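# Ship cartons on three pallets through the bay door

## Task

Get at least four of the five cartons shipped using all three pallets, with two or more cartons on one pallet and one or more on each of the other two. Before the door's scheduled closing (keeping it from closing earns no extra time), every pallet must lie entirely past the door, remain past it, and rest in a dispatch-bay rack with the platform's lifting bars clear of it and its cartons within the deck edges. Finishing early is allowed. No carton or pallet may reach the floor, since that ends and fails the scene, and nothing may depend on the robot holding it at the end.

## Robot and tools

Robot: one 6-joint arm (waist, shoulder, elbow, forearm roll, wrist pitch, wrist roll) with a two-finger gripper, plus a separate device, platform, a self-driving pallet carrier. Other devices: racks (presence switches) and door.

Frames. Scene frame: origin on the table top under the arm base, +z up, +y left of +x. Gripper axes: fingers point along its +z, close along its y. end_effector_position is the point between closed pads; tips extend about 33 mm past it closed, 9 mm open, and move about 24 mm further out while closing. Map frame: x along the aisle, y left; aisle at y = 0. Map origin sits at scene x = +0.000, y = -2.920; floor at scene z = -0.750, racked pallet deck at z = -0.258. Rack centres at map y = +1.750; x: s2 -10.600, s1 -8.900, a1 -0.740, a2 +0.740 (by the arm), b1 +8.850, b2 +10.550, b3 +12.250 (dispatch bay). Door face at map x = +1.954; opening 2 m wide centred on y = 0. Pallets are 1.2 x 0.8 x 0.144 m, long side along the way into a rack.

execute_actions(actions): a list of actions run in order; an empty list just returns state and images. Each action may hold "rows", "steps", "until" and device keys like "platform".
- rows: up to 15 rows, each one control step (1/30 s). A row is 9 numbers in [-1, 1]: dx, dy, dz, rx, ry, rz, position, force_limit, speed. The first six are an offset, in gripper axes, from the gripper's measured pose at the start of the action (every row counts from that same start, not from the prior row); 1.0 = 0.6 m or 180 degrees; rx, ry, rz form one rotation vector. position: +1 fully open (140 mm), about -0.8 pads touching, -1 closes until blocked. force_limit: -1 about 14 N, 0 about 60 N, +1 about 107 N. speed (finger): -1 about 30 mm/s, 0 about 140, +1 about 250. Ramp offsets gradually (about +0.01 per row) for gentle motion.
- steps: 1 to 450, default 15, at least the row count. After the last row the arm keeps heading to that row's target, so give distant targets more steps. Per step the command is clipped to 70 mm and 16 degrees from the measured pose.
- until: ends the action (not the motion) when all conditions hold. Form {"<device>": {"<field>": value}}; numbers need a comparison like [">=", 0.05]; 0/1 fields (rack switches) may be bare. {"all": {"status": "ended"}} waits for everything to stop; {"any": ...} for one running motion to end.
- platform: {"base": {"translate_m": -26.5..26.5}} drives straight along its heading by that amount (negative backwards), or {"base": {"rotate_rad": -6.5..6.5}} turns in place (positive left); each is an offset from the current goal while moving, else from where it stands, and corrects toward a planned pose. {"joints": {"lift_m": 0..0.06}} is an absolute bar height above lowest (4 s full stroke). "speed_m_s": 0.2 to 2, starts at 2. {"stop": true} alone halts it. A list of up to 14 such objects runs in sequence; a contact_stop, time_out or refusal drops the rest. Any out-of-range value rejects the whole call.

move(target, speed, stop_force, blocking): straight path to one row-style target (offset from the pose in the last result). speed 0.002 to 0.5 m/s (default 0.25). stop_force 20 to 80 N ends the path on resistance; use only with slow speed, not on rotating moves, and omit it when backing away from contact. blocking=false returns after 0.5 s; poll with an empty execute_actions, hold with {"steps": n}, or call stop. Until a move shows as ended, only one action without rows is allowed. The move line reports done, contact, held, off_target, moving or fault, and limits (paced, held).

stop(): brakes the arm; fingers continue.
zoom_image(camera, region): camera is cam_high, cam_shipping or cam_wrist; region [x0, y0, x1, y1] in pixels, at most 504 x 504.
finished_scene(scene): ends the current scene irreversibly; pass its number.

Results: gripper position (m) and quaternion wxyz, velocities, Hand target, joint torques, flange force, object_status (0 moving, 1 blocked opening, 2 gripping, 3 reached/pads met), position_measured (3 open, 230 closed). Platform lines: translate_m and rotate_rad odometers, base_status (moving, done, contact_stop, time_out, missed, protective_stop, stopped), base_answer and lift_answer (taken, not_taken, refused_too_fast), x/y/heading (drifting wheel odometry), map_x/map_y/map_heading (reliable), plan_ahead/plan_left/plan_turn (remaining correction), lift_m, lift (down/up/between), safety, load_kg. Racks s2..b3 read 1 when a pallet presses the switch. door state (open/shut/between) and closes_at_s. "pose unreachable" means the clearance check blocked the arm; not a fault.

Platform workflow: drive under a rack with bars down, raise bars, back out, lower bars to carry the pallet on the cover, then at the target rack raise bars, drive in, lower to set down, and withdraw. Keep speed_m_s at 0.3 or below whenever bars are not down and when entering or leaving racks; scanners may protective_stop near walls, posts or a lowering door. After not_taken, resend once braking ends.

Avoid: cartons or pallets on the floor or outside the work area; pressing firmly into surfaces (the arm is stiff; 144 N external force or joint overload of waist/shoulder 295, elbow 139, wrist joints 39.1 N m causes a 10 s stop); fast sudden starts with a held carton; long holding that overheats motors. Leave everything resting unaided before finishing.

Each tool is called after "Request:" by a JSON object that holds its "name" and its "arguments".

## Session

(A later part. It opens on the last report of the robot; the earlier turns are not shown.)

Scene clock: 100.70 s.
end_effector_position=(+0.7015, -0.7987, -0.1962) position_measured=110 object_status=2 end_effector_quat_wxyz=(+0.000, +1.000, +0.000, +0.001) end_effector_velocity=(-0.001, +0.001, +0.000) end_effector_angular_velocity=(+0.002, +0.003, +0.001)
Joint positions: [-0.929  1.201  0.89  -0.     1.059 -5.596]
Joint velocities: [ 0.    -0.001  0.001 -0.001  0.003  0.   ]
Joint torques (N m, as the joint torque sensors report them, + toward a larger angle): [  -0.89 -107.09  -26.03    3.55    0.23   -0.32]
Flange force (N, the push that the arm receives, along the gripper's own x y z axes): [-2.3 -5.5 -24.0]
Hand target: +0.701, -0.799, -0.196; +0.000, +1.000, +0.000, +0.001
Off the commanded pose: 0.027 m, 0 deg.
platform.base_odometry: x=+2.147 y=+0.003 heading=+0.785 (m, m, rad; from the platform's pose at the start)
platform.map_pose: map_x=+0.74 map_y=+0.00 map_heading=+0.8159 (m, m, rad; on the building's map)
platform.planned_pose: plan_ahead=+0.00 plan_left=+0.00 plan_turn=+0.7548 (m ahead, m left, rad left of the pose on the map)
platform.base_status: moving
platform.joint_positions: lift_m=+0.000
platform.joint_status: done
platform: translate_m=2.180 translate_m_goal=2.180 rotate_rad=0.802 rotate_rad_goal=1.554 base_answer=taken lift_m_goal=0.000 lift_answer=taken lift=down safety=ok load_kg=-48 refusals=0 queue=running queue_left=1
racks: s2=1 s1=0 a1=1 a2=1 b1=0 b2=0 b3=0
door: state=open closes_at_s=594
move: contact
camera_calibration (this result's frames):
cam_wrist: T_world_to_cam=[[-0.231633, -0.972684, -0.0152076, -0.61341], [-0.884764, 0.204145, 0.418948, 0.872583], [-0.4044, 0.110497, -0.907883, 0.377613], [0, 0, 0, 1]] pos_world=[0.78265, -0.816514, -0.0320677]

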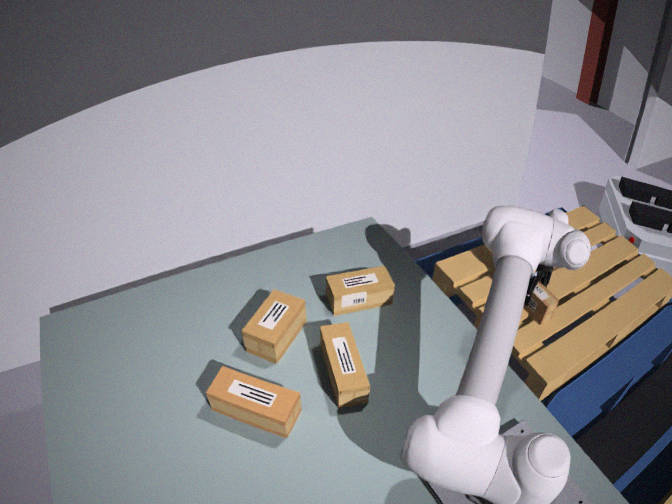

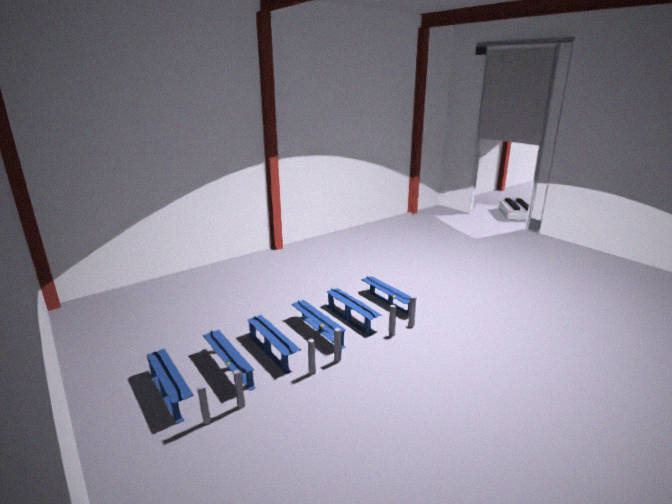

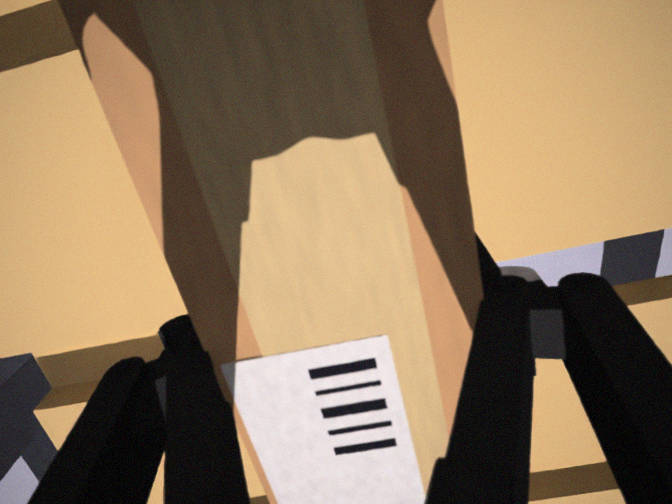

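Contact at z=-0.196. Release and rise.

Request:
{"name": "execute_actions", "arguments": {"actions": [{"rows":[[0,0,-0.002,0,0,0,1,0,0]],"steps":15}]}}

Request:
{"name": "move", "arguments": {"target": [0,0,-0.6,0,0,0,1,0,0], "speed": 0.3}}

Scene clock: 103.03 s.
end_effector_position=(+0.7015, -0.7987, -0.1950) position_measured=10 object_status=0 end_effector_quat_wxyz=(+0.000, +1.000, +0.000, +0.001) end_effector_velocity=(+0.001, -0.000, +0.002) end_effector_angular_velocity=(-0.001, -0.002, +0.000)
Joint positions: [-0.929  1.2    0.89  -0.     1.06  -5.595]
Joint velocities: [ 0.    -0.002  0.     0.     0.    -0.   ]
Joint torques (N m, as the joint torque sensors report them, + toward a larger angle): [   0.61 -131.11  -37.25    3.92    0.15   -0.31]
Flange force (N, the push that the arm receives, along the gripper's own x y z axes): [-4.7 -4.5 -1.7]
Hand target: +0.702, -0.799, -0.195; +0.000, +1.000, +0.000, +0.001
Off the commanded pose: 0.000 m, 0 deg.
platform.base_odometry: x=+2.147 y=+0.040 heading=+1.561 (m, m, rad; from the platform's pose at the start)
platform.map_pose: map_x=+0.74 map_y=+0.04 map_heading=+1.5752 (m, m, rad; on the building's map)
platform.planned_pose: plan_ahead=+1.71 plan_left=-0.01 plan_turn=-0.0044 (m ahead, m left, rad left of the pose on the map)
platform.base_status: moving
platform.joint_positions: lift_m=+0.000
platform.joint_status: done
platform: translate_m=2.223 translate_m_goal=3.930 rotate_rad=1.561 rotate_rad_goal=1.560 base_answer=taken lift_m_goal=0.000 lift_answer=taken lift=down safety=ok load_kg=-48 refusals=0 queue=running queue_left=0
racks: s2=1 s1=0 a1=1 a2=1 b1=0 b2=0 b3=0
door: state=open closes_at_s=594
camera_calibration (this result's frames):
cam_wrist: T_world_to_cam=[[-0.231633, -0.972684, -0.0152331, -0.613387], [-0.884752, 0.204132, 0.418979, 0.872063], [-0.404425, 0.110527, -0.907868, 0.378719], [0, 0, 0, 1]] pos_world=[0.782643, -0.816506, -0.0308928]

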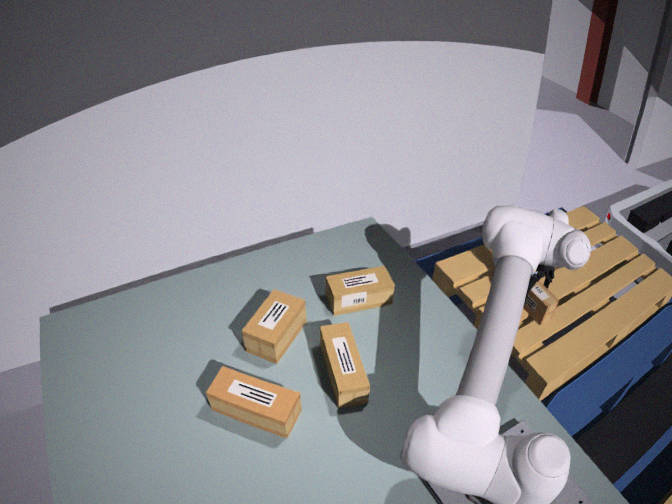

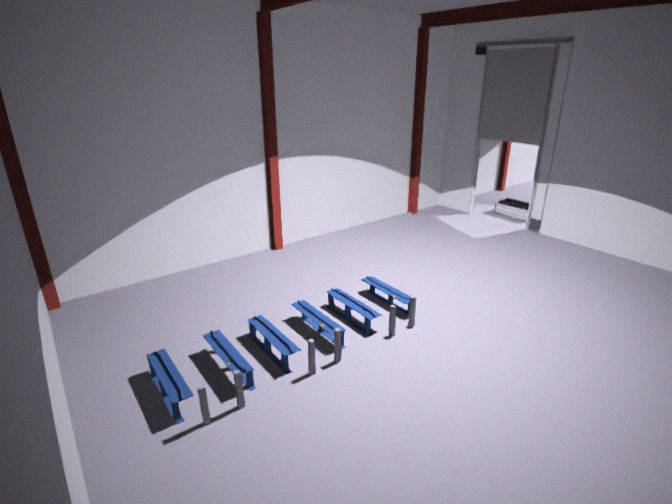

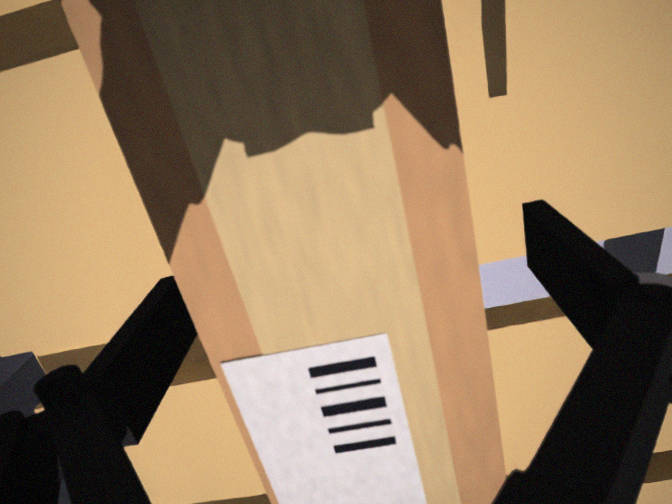

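Scene clock: 104.63 s.
end_effector_position=(+0.7010, -0.7984, +0.1650) position_measured=3 object_status=3 end_effector_quat_wxyz=(+0.000, +1.000, +0.000, +0.001) end_effector_velocity=(-0.000, -0.000, -0.001) end_effector_angular_velocity=(+0.000, +0.001, +0.000)
Joint positions: [-0.929  0.964  0.691  0.     1.496 -5.595]
Joint velocities: [ 0.     0.001 -0.001 -0.001  0.    -0.   ]
Joint torques (N m, as the joint torque sensors report them, + toward a larger angle): [   1.2  -124.44  -43.05    4.55    0.09   -0.17]
Flange force (N, the push that the arm receives, along the gripper's own x y z axes): [-8.8 -7.3 2.0]
Hand target: +0.701, -0.798, +0.165; +0.000, +1.000, +0.000, +0.001
Off the commanded pose: 0.000 m, 0 deg.
platform.base_odometry: x=+2.153 y=+0.496 heading=+1.558 (m, m, rad; from the platform's pose at the start)
platform.map_pose: map_x=+0.74 map_y=+0.50 map_heading=+1.5752 (m, m, rad; on the building's map)
platform.planned_pose: plan_ahead=+1.25 plan_left=-0.01 plan_turn=-0.0044 (m ahead, m left, rad left of the pose on the map)
platform.base_status: moving
platform.joint_positions: lift_m=+0.000
platform.joint_status: done
platform: translate_m=2.684 translate_m_goal=3.930 rotate_rad=1.558 rotate_rad_goal=1.557 base_answer=taken lift_m_goal=0.000 lift_answer=taken lift=down safety=ok load_kg=-48 refusals=0 queue=running queue_left=0
racks: s2=1 s1=0 a1=1 a2=1 b1=0 b2=0 b3=0
door: state=open closes_at_s=594
move: done
camera_calibration (this result's frames):
cam_wrist: T_world_to_cam=[[-0.231574, -0.972697, -0.0152849, -0.607798], [-0.884836, 0.204075, 0.41883, 0.720752], [-0.404275, 0.110515, -0.907936, 0.705208], [0, 0, 0, 1]] pos_world=[0.782095, -0.816226, 0.329121]

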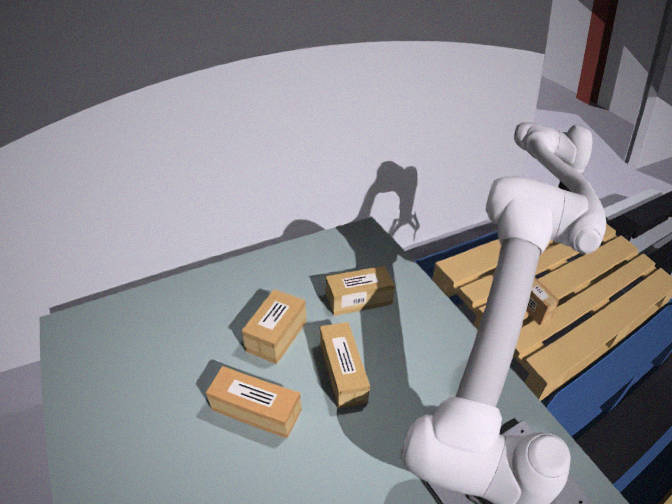

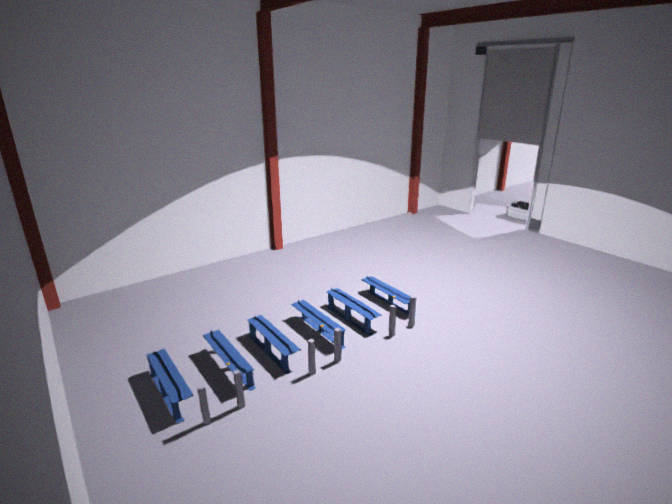

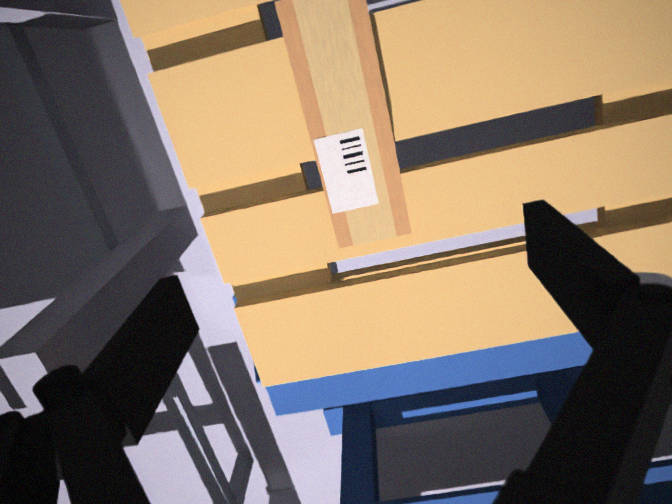

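Request:
{"name": "execute_actions", "arguments": {"actions": [{"steps":120,"until":{"all":{"status":"ended"}}},{"platform":[{"joints":{"lift_m":0.06}},{"base":{"translate_m":-1.75},"speed_m_s":0.3},{"joints":{"lift_m":0},"base":{"rotate_rad":-1.5708},"speed_m_s":2},{"base":{"translate_m":8.11}},{"joints":{"lift_m":0.06},"base":{"rotate_rad":1.5708}},{"base":{"translate_m":1.75},"speed_m_s":0.3},{"joints":{"lift_m":0}},{"base":{"translate_m":-1.75}},{"base":{"rotate_rad":-1.5708},"speed_m_s":2},{"base":{"translate_m":-19.45}},{"base":{"rotate_rad":1.5708}},{"base":{"translate_m":1.75},"speed_m_s":0.3},{"joints":{"lift_m":0.06}},{"base":{"translate_m":-1.75}}],"steps":1}]}}

Scene clock: 111.33 s.
end_effector_position=(+0.7010, -0.7985, +0.1649) position_measured=3 object_status=3 end_effector_quat_wxyz=(+0.000, +1.000, +0.000, +0.001) end_effector_velocity=(-0.001, -0.001, +0.000) end_effector_angular_velocity=(-0.000, +0.000, -0.001)
Joint positions: [-0.929  0.964  0.691  0.     1.496 -5.596]
Joint velocities: [-0.001 -0.     0.    -0.001  0.     0.001]
Joint torques (N m, as the joint torque sensors report them, + toward a larger angle): [   1.05 -124.88  -42.53    4.39    0.03   -0.32]
Flange force (N, the push that the arm receives, along the gripper's own x y z axes): [-6.2 -4.6 1.1]
Flange force at the end of the 1st action (N, along the gripper's axes at the end of the call): [-6.9 -7.1 1.2]
Hand target: +0.701, -0.798, +0.165; +0.000, +1.000, +0.000, +0.001
Off the commanded pose: 0.000 m, 0 deg.
platform.base_odometry: x=+2.170 y=+1.753 heading=+1.556 (m, m, rad; from the platform's pose at the start)
platform.map_pose: map_x=+0.75 map_y=+1.75 map_heading=+1.5708 (m, m, rad; on the building's map)
platform.planned_pose: plan_ahead=+0.00 plan_left=+0.01 plan_turn=+0.0000 (m ahead, m left, rad left of the pose on the map)
platform.base_status: done
platform.joint_positions: lift_m=+0.000
platform.joint_status: moving
platform: translate_m=3.930 translate_m_goal=3.930 rotate_rad=1.556 rotate_rad_goal=1.556 base_answer=taken lift_m_goal=0.060 lift_answer=taken lift=down safety=ok load_kg=0 refusals=0 queue=running queue_left=13
racks: s2=1 s1=0 a1=1 a2=1 b1=0 b2=0 b3=0
door: state=open closes_at_s=594
camera_calibration (this result's frames):
cam_wrist: T_world_to_cam=[[-0.231533, -0.972707, -0.0152567, -0.607878], [-0.884784, 0.204033, 0.418961, 0.720697], [-0.404414, 0.110502, -0.907876, 0.705175], [0, 0, 0, 1]] pos_world=[0.7821, -0.816257, 0.328993]

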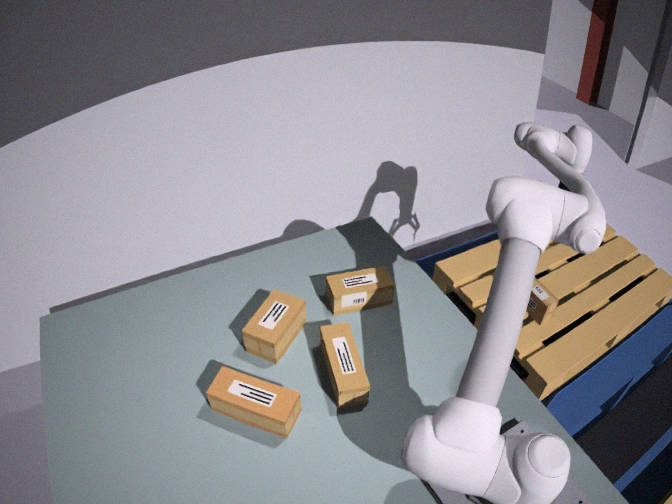

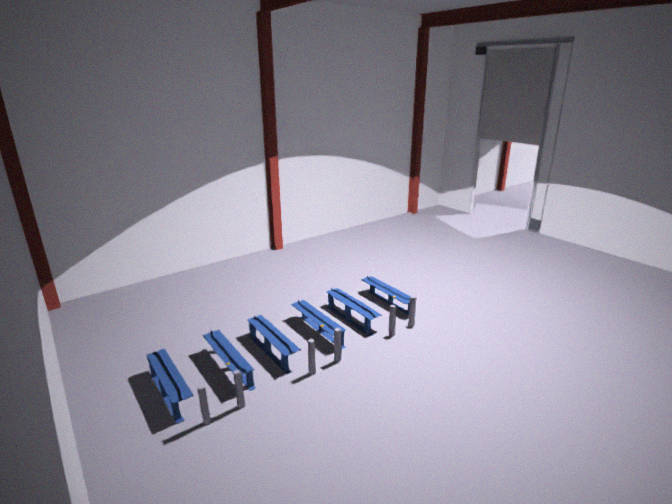

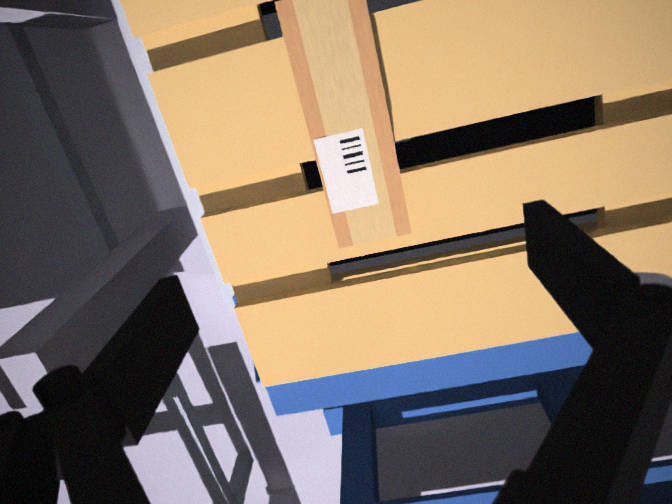

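Request:
{"name": "move", "arguments": {"target": [-0.083,-0.95,-0.14,0,0,0,1,0,0], "speed": 0.5}}

Request:
{"name": "move", "arguments": {"target": [-0.085,-0.682,0,0,0,0.093,1,0,0], "speed": 0.5}}

Scene clock: 127.20 s.
end_effector_position=(+0.6507, -0.2285, +0.2481) position_measured=3 object_status=3 end_effector_quat_wxyz=(+0.000, +1.000, +0.000, +0.001) end_effector_velocity=(+0.001, +0.002, -0.001) end_effector_angular_velocity=(+0.000, +0.001, +0.002)
Joint positions: [-0.438  0.281  1.658  0.005  1.211 -5.106]
Joint velocities: [ 0.003  0.001 -0.     0.    -0.     0.   ]
Joint torques (N m, as the joint torque sensors report them, + toward a larger angle): [  0.94 -65.1  -39.31   4.13   0.11  -0.39]
Flange force (N, the push that the arm receives, along the gripper's own x y z axes): [-3.1 0.5 0.0]
Hand target: +0.651, -0.228, +0.248; +0.000, +1.000, +0.000, +0.001
Off the commanded pose: 0.000 m, 0 deg.
platform.base_odometry: x=+2.357 y=+0.001 heading=-0.012 (m, m, rad; from the platform's pose at the start)
platform.map_pose: map_x=+0.97 map_y=+0.00 map_heading=+0.0044 (m, m, rad; on the building's map)
platform.planned_pose: plan_ahead=+7.88 plan_left=-0.03 plan_turn=-0.0044 (m ahead, m left, rad left of the pose on the map)
platform.base_status: moving
platform.joint_positions: lift_m=+0.000
platform.joint_status: done
platform: translate_m=2.411 translate_m_goal=10.290 rotate_rad=-0.012 rotate_rad_goal=-0.011 base_answer=taken lift_m_goal=0.000 lift_answer=taken lift=down safety=ok load_kg=-48 refusals=0 queue=running queue_left=10
racks: s2=1 s1=0 a1=1 a2=0 b1=0 b2=0 b3=0
door: state=open closes_at_s=594
move: done; limits=paced
camera_calibration (this result's frames):
cam_wrist: T_world_to_cam=[[-0.231681, -0.972668, -0.0155147, -0.0636502], [-0.884803, 0.204071, 0.418902, 0.525012], [-0.404286, 0.110779, -0.907899, 0.697446], [0, 0, 0, 1]] pos_world=[0.731753, -0.246313, 0.412295]

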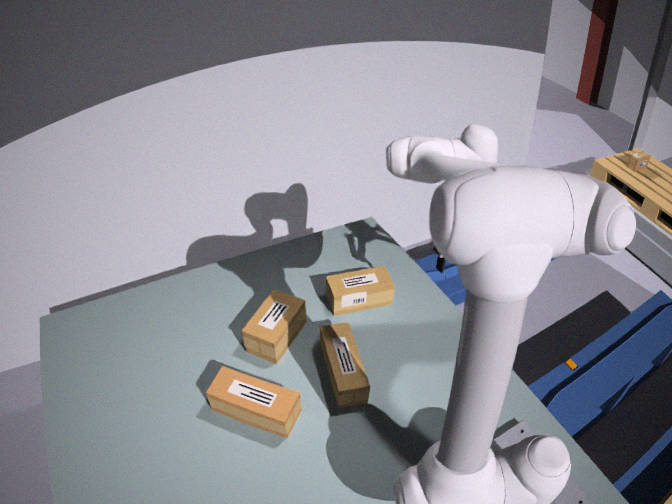

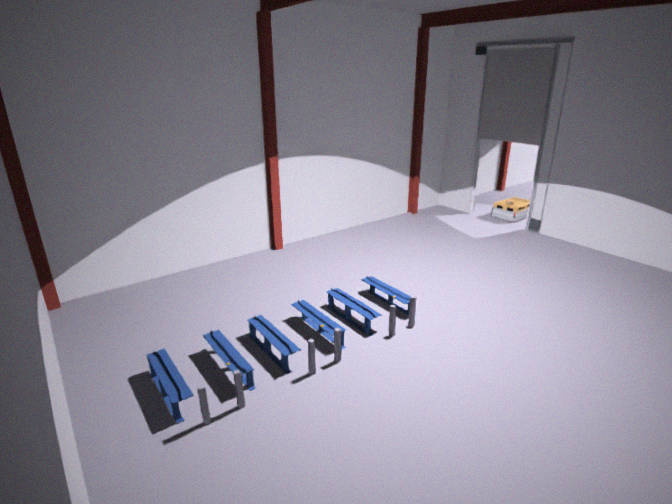

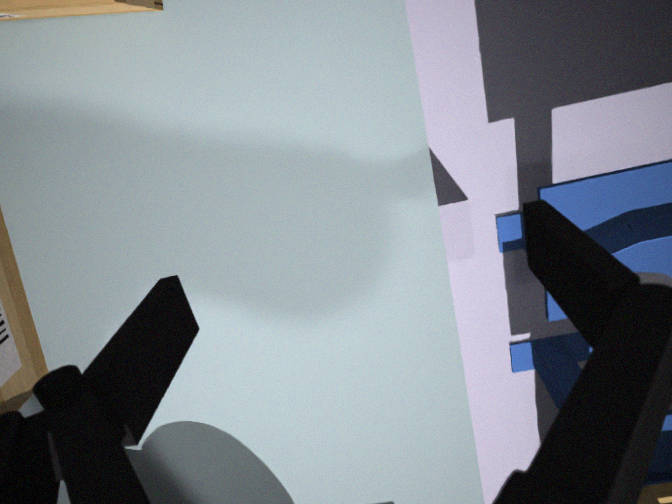

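Scene clock: 128.53 s.
end_effector_position=(+0.5997, +0.1802, +0.2479) position_measured=3 object_status=3 end_effector_quat_wxyz=(-0.000, +0.989, -0.145, +0.001) end_effector_velocity=(-0.000, +0.001, +0.000) end_effector_angular_velocity=(+0.000, -0.000, +0.001)
Joint positions: [ 0.183  0.179  1.781  0.009  1.185 -4.195]
Joint velocities: [ 0.002 -0.001 -0.     0.     0.     0.001]
Joint torques (N m, as the joint torque sensors report them, + toward a larger angle): [  1.98 -55.39 -39.76   4.15   0.04  -0.43]
Flange force (N, the push that the arm receives, along the gripper's own x y z axes): [-1.2 5.1 0.9]
Hand target: +0.600, +0.180, +0.248; -0.000, +0.989, -0.145, +0.001
Off the commanded pose: 0.001 m, 0 deg.
platform.base_odometry: x=+3.221 y=-0.011 heading=-0.015 (m, m, rad; from the platform's pose at the start)
platform.map_pose: map_x=+1.85 map_y=+0.00 map_heading=+0.0000 (m, m, rad; on the building's map)
platform.planned_pose: plan_ahead=+7.00 plan_left=+0.00 plan_turn=+0.0000 (m ahead, m left, rad left of the pose on the map)
platform.base_status: moving
platform.joint_positions: lift_m=+0.000
platform.joint_status: done
platform: translate_m=3.290 translate_m_goal=10.290 rotate_rad=-0.015 rotate_rad_goal=-0.014 base_answer=taken lift_m_goal=0.000 lift_answer=taken lift=down safety=ok load_kg=-48 refusals=0 queue=running queue_left=10
racks: s2=1 s1=0 a1=1 a2=0 b1=0 b2=0 b3=0
door: state=open closes_at_s=594
move: done; limits=paced
camera_calibration (this result's frames):
cam_wrist: T_world_to_cam=[[-0.502078, -0.864668, -0.0163134, 0.464932], [-0.78854, 0.449964, 0.41921, 0.294485], [-0.355138, 0.22334, -0.907743, 0.581505], [0, 0, 0, 1]] pos_world=[0.67216, 0.139631, 0.41199]

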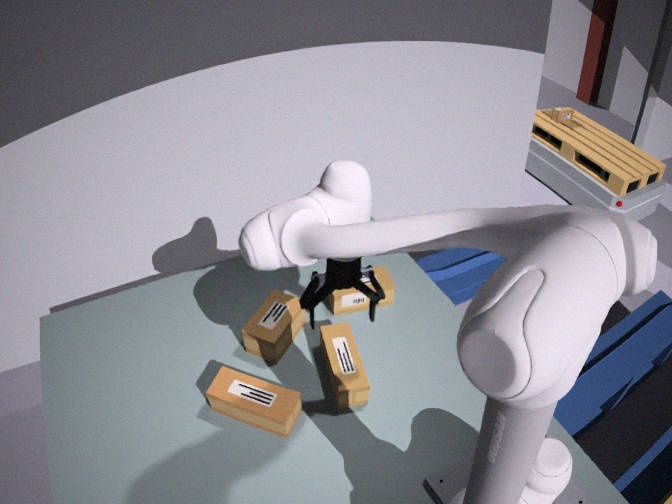

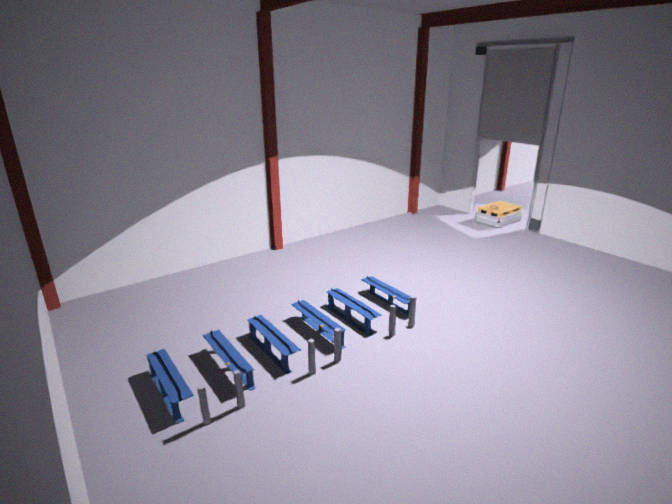

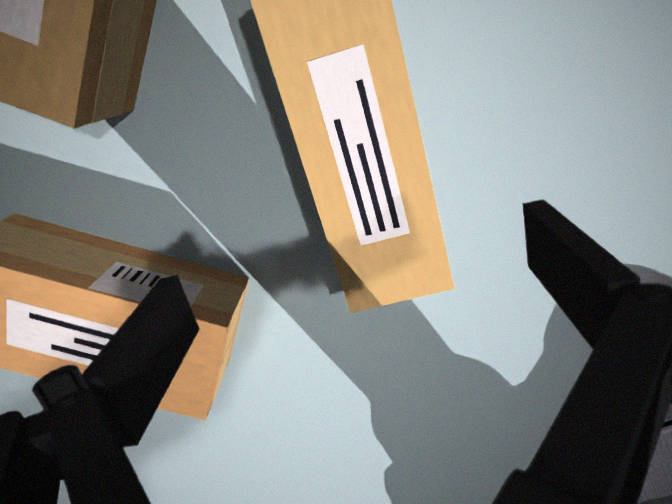

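Request:
{"name": "move", "arguments": {"target": [0.02,0.013,0.3215,0,0,0,1,0,0], "speed": 0.2}}

Request:
{"name": "execute_actions", "arguments": {"actions": [{"rows":[[0,0,0,0,0,0,-1,0.3,0]],"steps":24}]}}

Request:
{"name": "move", "arguments": {"target": [0,0,-0.2,0,0,0,-1,0.3,0], "speed": 0.2}}

Scene clock: 136.70 s.
end_effector_position=(+0.6092, +0.1692, +0.0552) position_measured=3 object_status=3 end_effector_quat_wxyz=(-0.000, +0.989, -0.145, +0.001) end_effector_velocity=(+0.000, +0.001, +0.000) end_effector_angular_velocity=(-0.001, -0.001, +0.002)
Joint positions: [ 0.165  0.36   1.947  0.011  0.839 -4.216]
Joint velocities: [ 0.001 -0.     0.    -0.001 -0.001 -0.   ]
Joint torques (N m, as the joint torque sensors report them, + toward a larger angle): [  0.68 -66.39 -32.17   3.34   0.04  -0.28]
Flange force (N, the push that the arm receives, along the gripper's own x y z axes): [-1.8 3.2 -0.3]
Hand target: +0.609, +0.169, +0.055; -0.000, +0.989, -0.145, +0.001
Off the commanded pose: 0.000 m, 0 deg.
platform.base_odometry: x=+10.240 y=-0.121 heading=+0.252 (m, m, rad; from the platform's pose at the start)
platform.map_pose: map_x=+8.85 map_y=+0.00 map_heading=+0.2793 (m, m, rad; on the building's map)
platform.planned_pose: plan_ahead=+0.00 plan_left=+0.00 plan_turn=+1.2915 (m ahead, m left, rad left of the pose on the map)
platform.base_status: moving
platform.joint_positions: lift_m=+0.010
platform.joint_status: moving
platform: translate_m=10.281 translate_m_goal=10.281 rotate_rad=0.269 rotate_rad_goal=1.555 base_answer=taken lift_m_goal=0.060 lift_answer=taken lift=between safety=ok load_kg=3 refusals=0 queue=running queue_left=9
racks: s2=1 s1=0 a1=1 a2=0 b1=0 b2=0 b3=0
door: state=open closes_at_s=594
move: done
camera_calibration (this result's frames):
cam_wrist: T_world_to_cam=[[-0.502158, -0.864622, -0.0163232, 0.457119], [-0.788522, 0.450048, 0.419153, 0.387693], [-0.355062, 0.223352, -0.907769, 0.412401], [0, 0, 0, 1]] pos_world=[0.681679, 0.128643, 0.219323]

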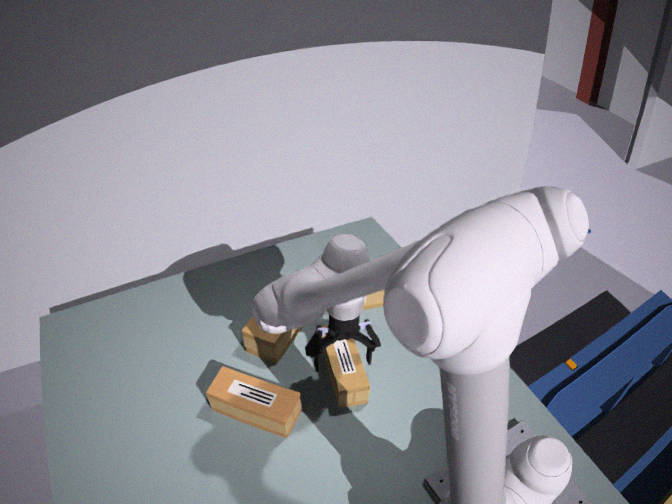

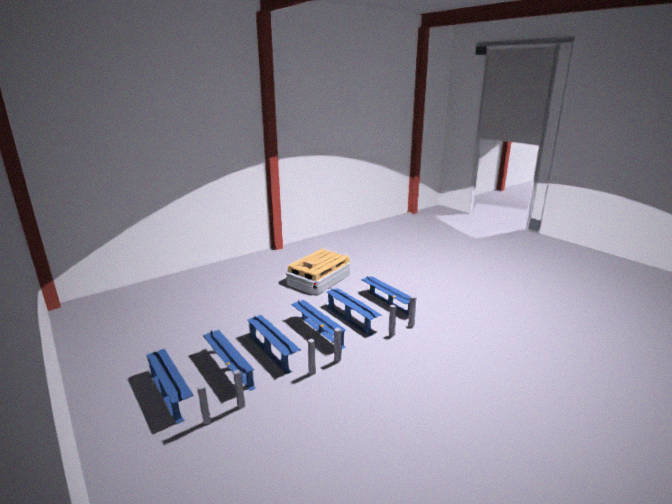

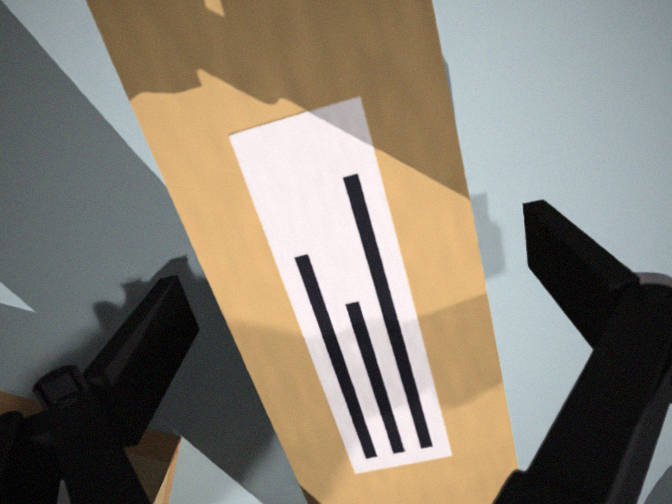

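Scene clock: 137.50 s.
end_effector_position=(+0.6092, +0.1692, +0.0552) position_measured=105 object_status=2 end_effector_quat_wxyz=(-0.000, +0.989, -0.145, +0.001) end_effector_velocity=(-0.001, +0.000, -0.001) end_effector_angular_velocity=(-0.001, +0.002, +0.001)
Joint positions: [ 0.165  0.36   1.947  0.011  0.839 -4.216]
Joint velocities: [ 0.     0.001  0.    -0.001  0.    -0.   ]
Joint torques (N m, as the joint torque sensors report them, + toward a larger angle): [ -0.03 -49.61 -22.46   2.73  -0.74   0.05]
Flange force (N, the push that the arm receives, along the gripper's own x y z axes): [-3.9 3.3 -26.9]
Hand target: +0.609, +0.169, +0.055; -0.000, +0.989, -0.145, +0.001
Off the commanded pose: 0.000 m, 0 deg.
platform.base_odometry: x=+10.240 y=-0.121 heading=+0.652 (m, m, rad; from the platform's pose at the start)
platform.map_pose: map_x=+8.85 map_y=+0.00 map_heading=+0.6807 (m, m, rad; on the building's map)
platform.planned_pose: plan_ahead=+0.00 plan_left=+0.00 plan_turn=+0.8901 (m ahead, m left, rad left of the pose on the map)
platform.base_status: moving
platform.joint_positions: lift_m=+0.023
platform.joint_status: moving
platform: translate_m=10.281 translate_m_goal=10.281 rotate_rad=0.669 rotate_rad_goal=1.555 base_answer=taken lift_m_goal=0.060 lift_answer=taken lift=between safety=ok load_kg=22 refusals=0 queue=running queue_left=9
racks: s2=1 s1=0 a1=1 a2=0 b1=0 b2=0 b3=0
door: state=open closes_at_s=594
camera_calibration (this result's frames):
cam_wrist: T_world_to_cam=[[-0.502166, -0.864616, -0.0164036, 0.457166], [-0.788545, 0.450033, 0.419128, 0.387727], [-0.355002, 0.223407, -0.907779, 0.412391], [0, 0, 0, 1]] pos_world=[0.681713, 0.128652, 0.219352]

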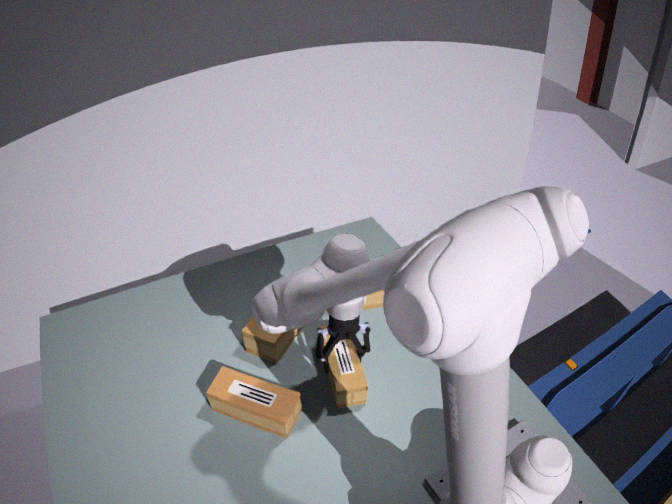

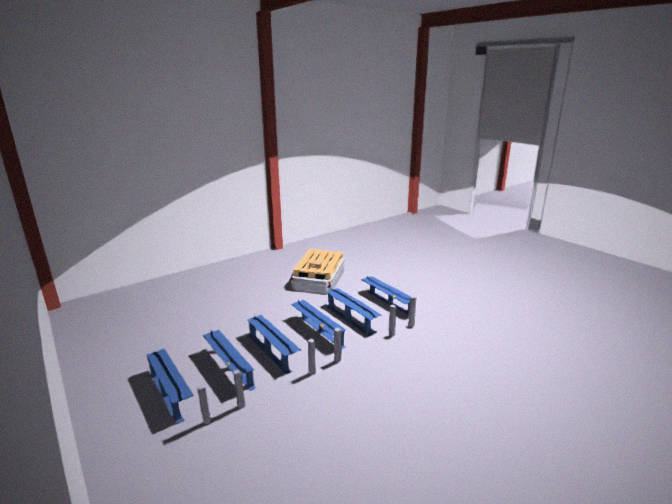

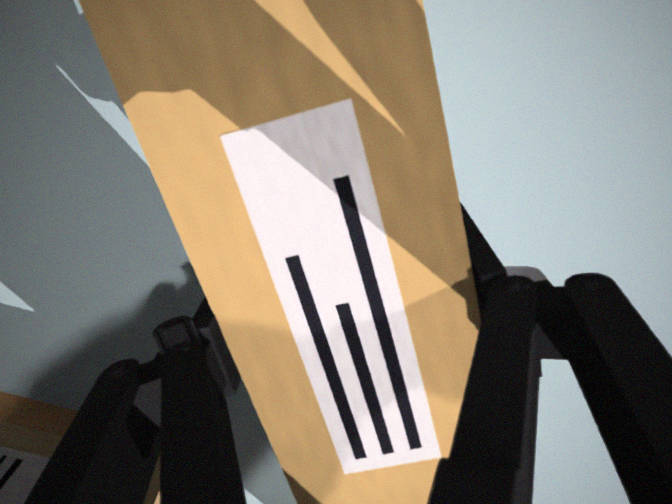

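Scene clock: 138.47 s.
end_effector_position=(+0.6090, +0.1693, +0.1751) position_measured=105 object_status=2 end_effector_quat_wxyz=(-0.000, +0.989, -0.145, +0.001) end_effector_velocity=(+0.000, +0.001, +0.001) end_effector_angular_velocity=(-0.000, -0.001, +0.001)
Joint positions: [ 0.164  0.24   1.849  0.01   1.056 -4.215]
Joint velocities: [ 0.002 -0.001 -0.001 -0.001 -0.     0.001]
Joint torques (N m, as the joint torque sensors report them, + toward a larger angle): [  0.11 -62.62 -39.01   3.81  -0.06  -0.24]
Flange force (N, the push that the arm receives, along the gripper's own x y z axes): [-1.0 1.7 4.4]
Hand target: +0.609, +0.169, +0.175; -0.000, +0.989, -0.145, +0.001
Off the commanded pose: 0.000 m, 0 deg.
platform.base_odometry: x=+10.240 y=-0.121 heading=+1.136 (m, m, rad; from the platform's pose at the start)
platform.map_pose: map_x=+8.85 map_y=+0.00 map_heading=+1.1650 (m, m, rad; on the building's map)
platform.planned_pose: plan_ahead=+0.00 plan_left=+0.00 plan_turn=+0.4058 (m ahead, m left, rad left of the pose on the map)
platform.base_status: moving
platform.joint_positions: lift_m=+0.039
platform.joint_status: moving
platform: translate_m=10.281 translate_m_goal=10.281 rotate_rad=1.152 rotate_rad_goal=1.555 base_answer=taken lift_m_goal=0.060 lift_answer=taken lift=between safety=ok load_kg=22 refusals=0 queue=running queue_left=9
racks: s2=1 s1=0 a1=1 a2=0 b1=0 b2=0 b3=0
door: state=open closes_at_s=594
move: done
camera_calibration (this result's frames):
cam_wrist: T_world_to_cam=[[-0.502114, -0.864645, -0.0164397, 0.459024], [-0.788599, 0.449985, 0.419076, 0.337346], [-0.354954, 0.223388, -0.907802, 0.521157], [0, 0, 0, 1]] pos_world=[0.6815, 0.128671, 0.339281]

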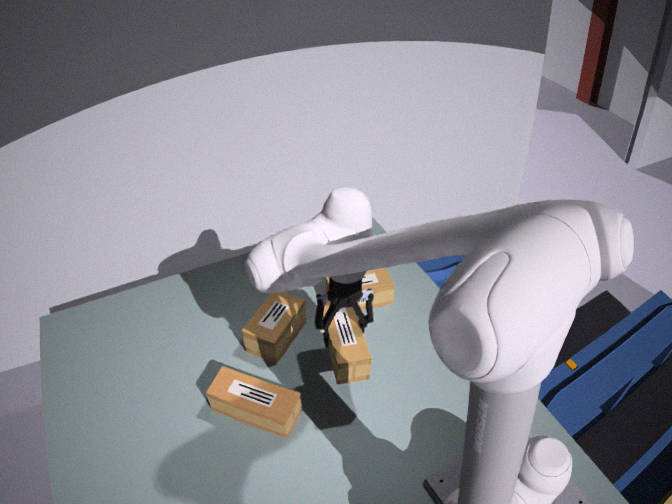

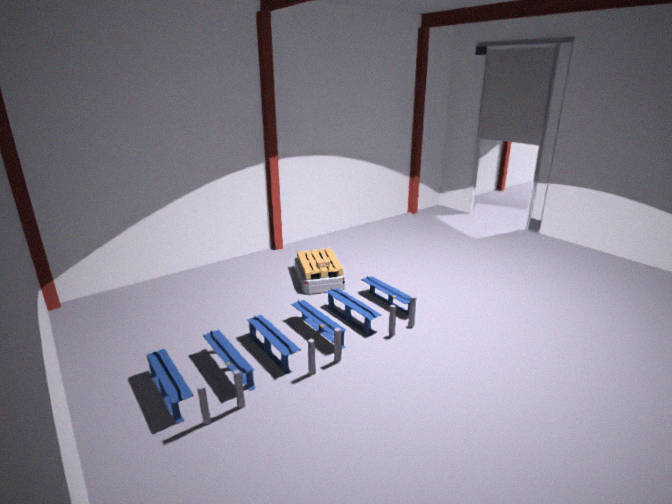

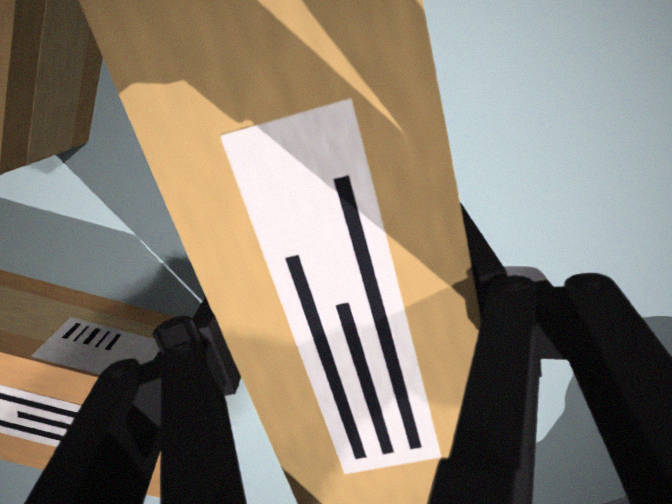

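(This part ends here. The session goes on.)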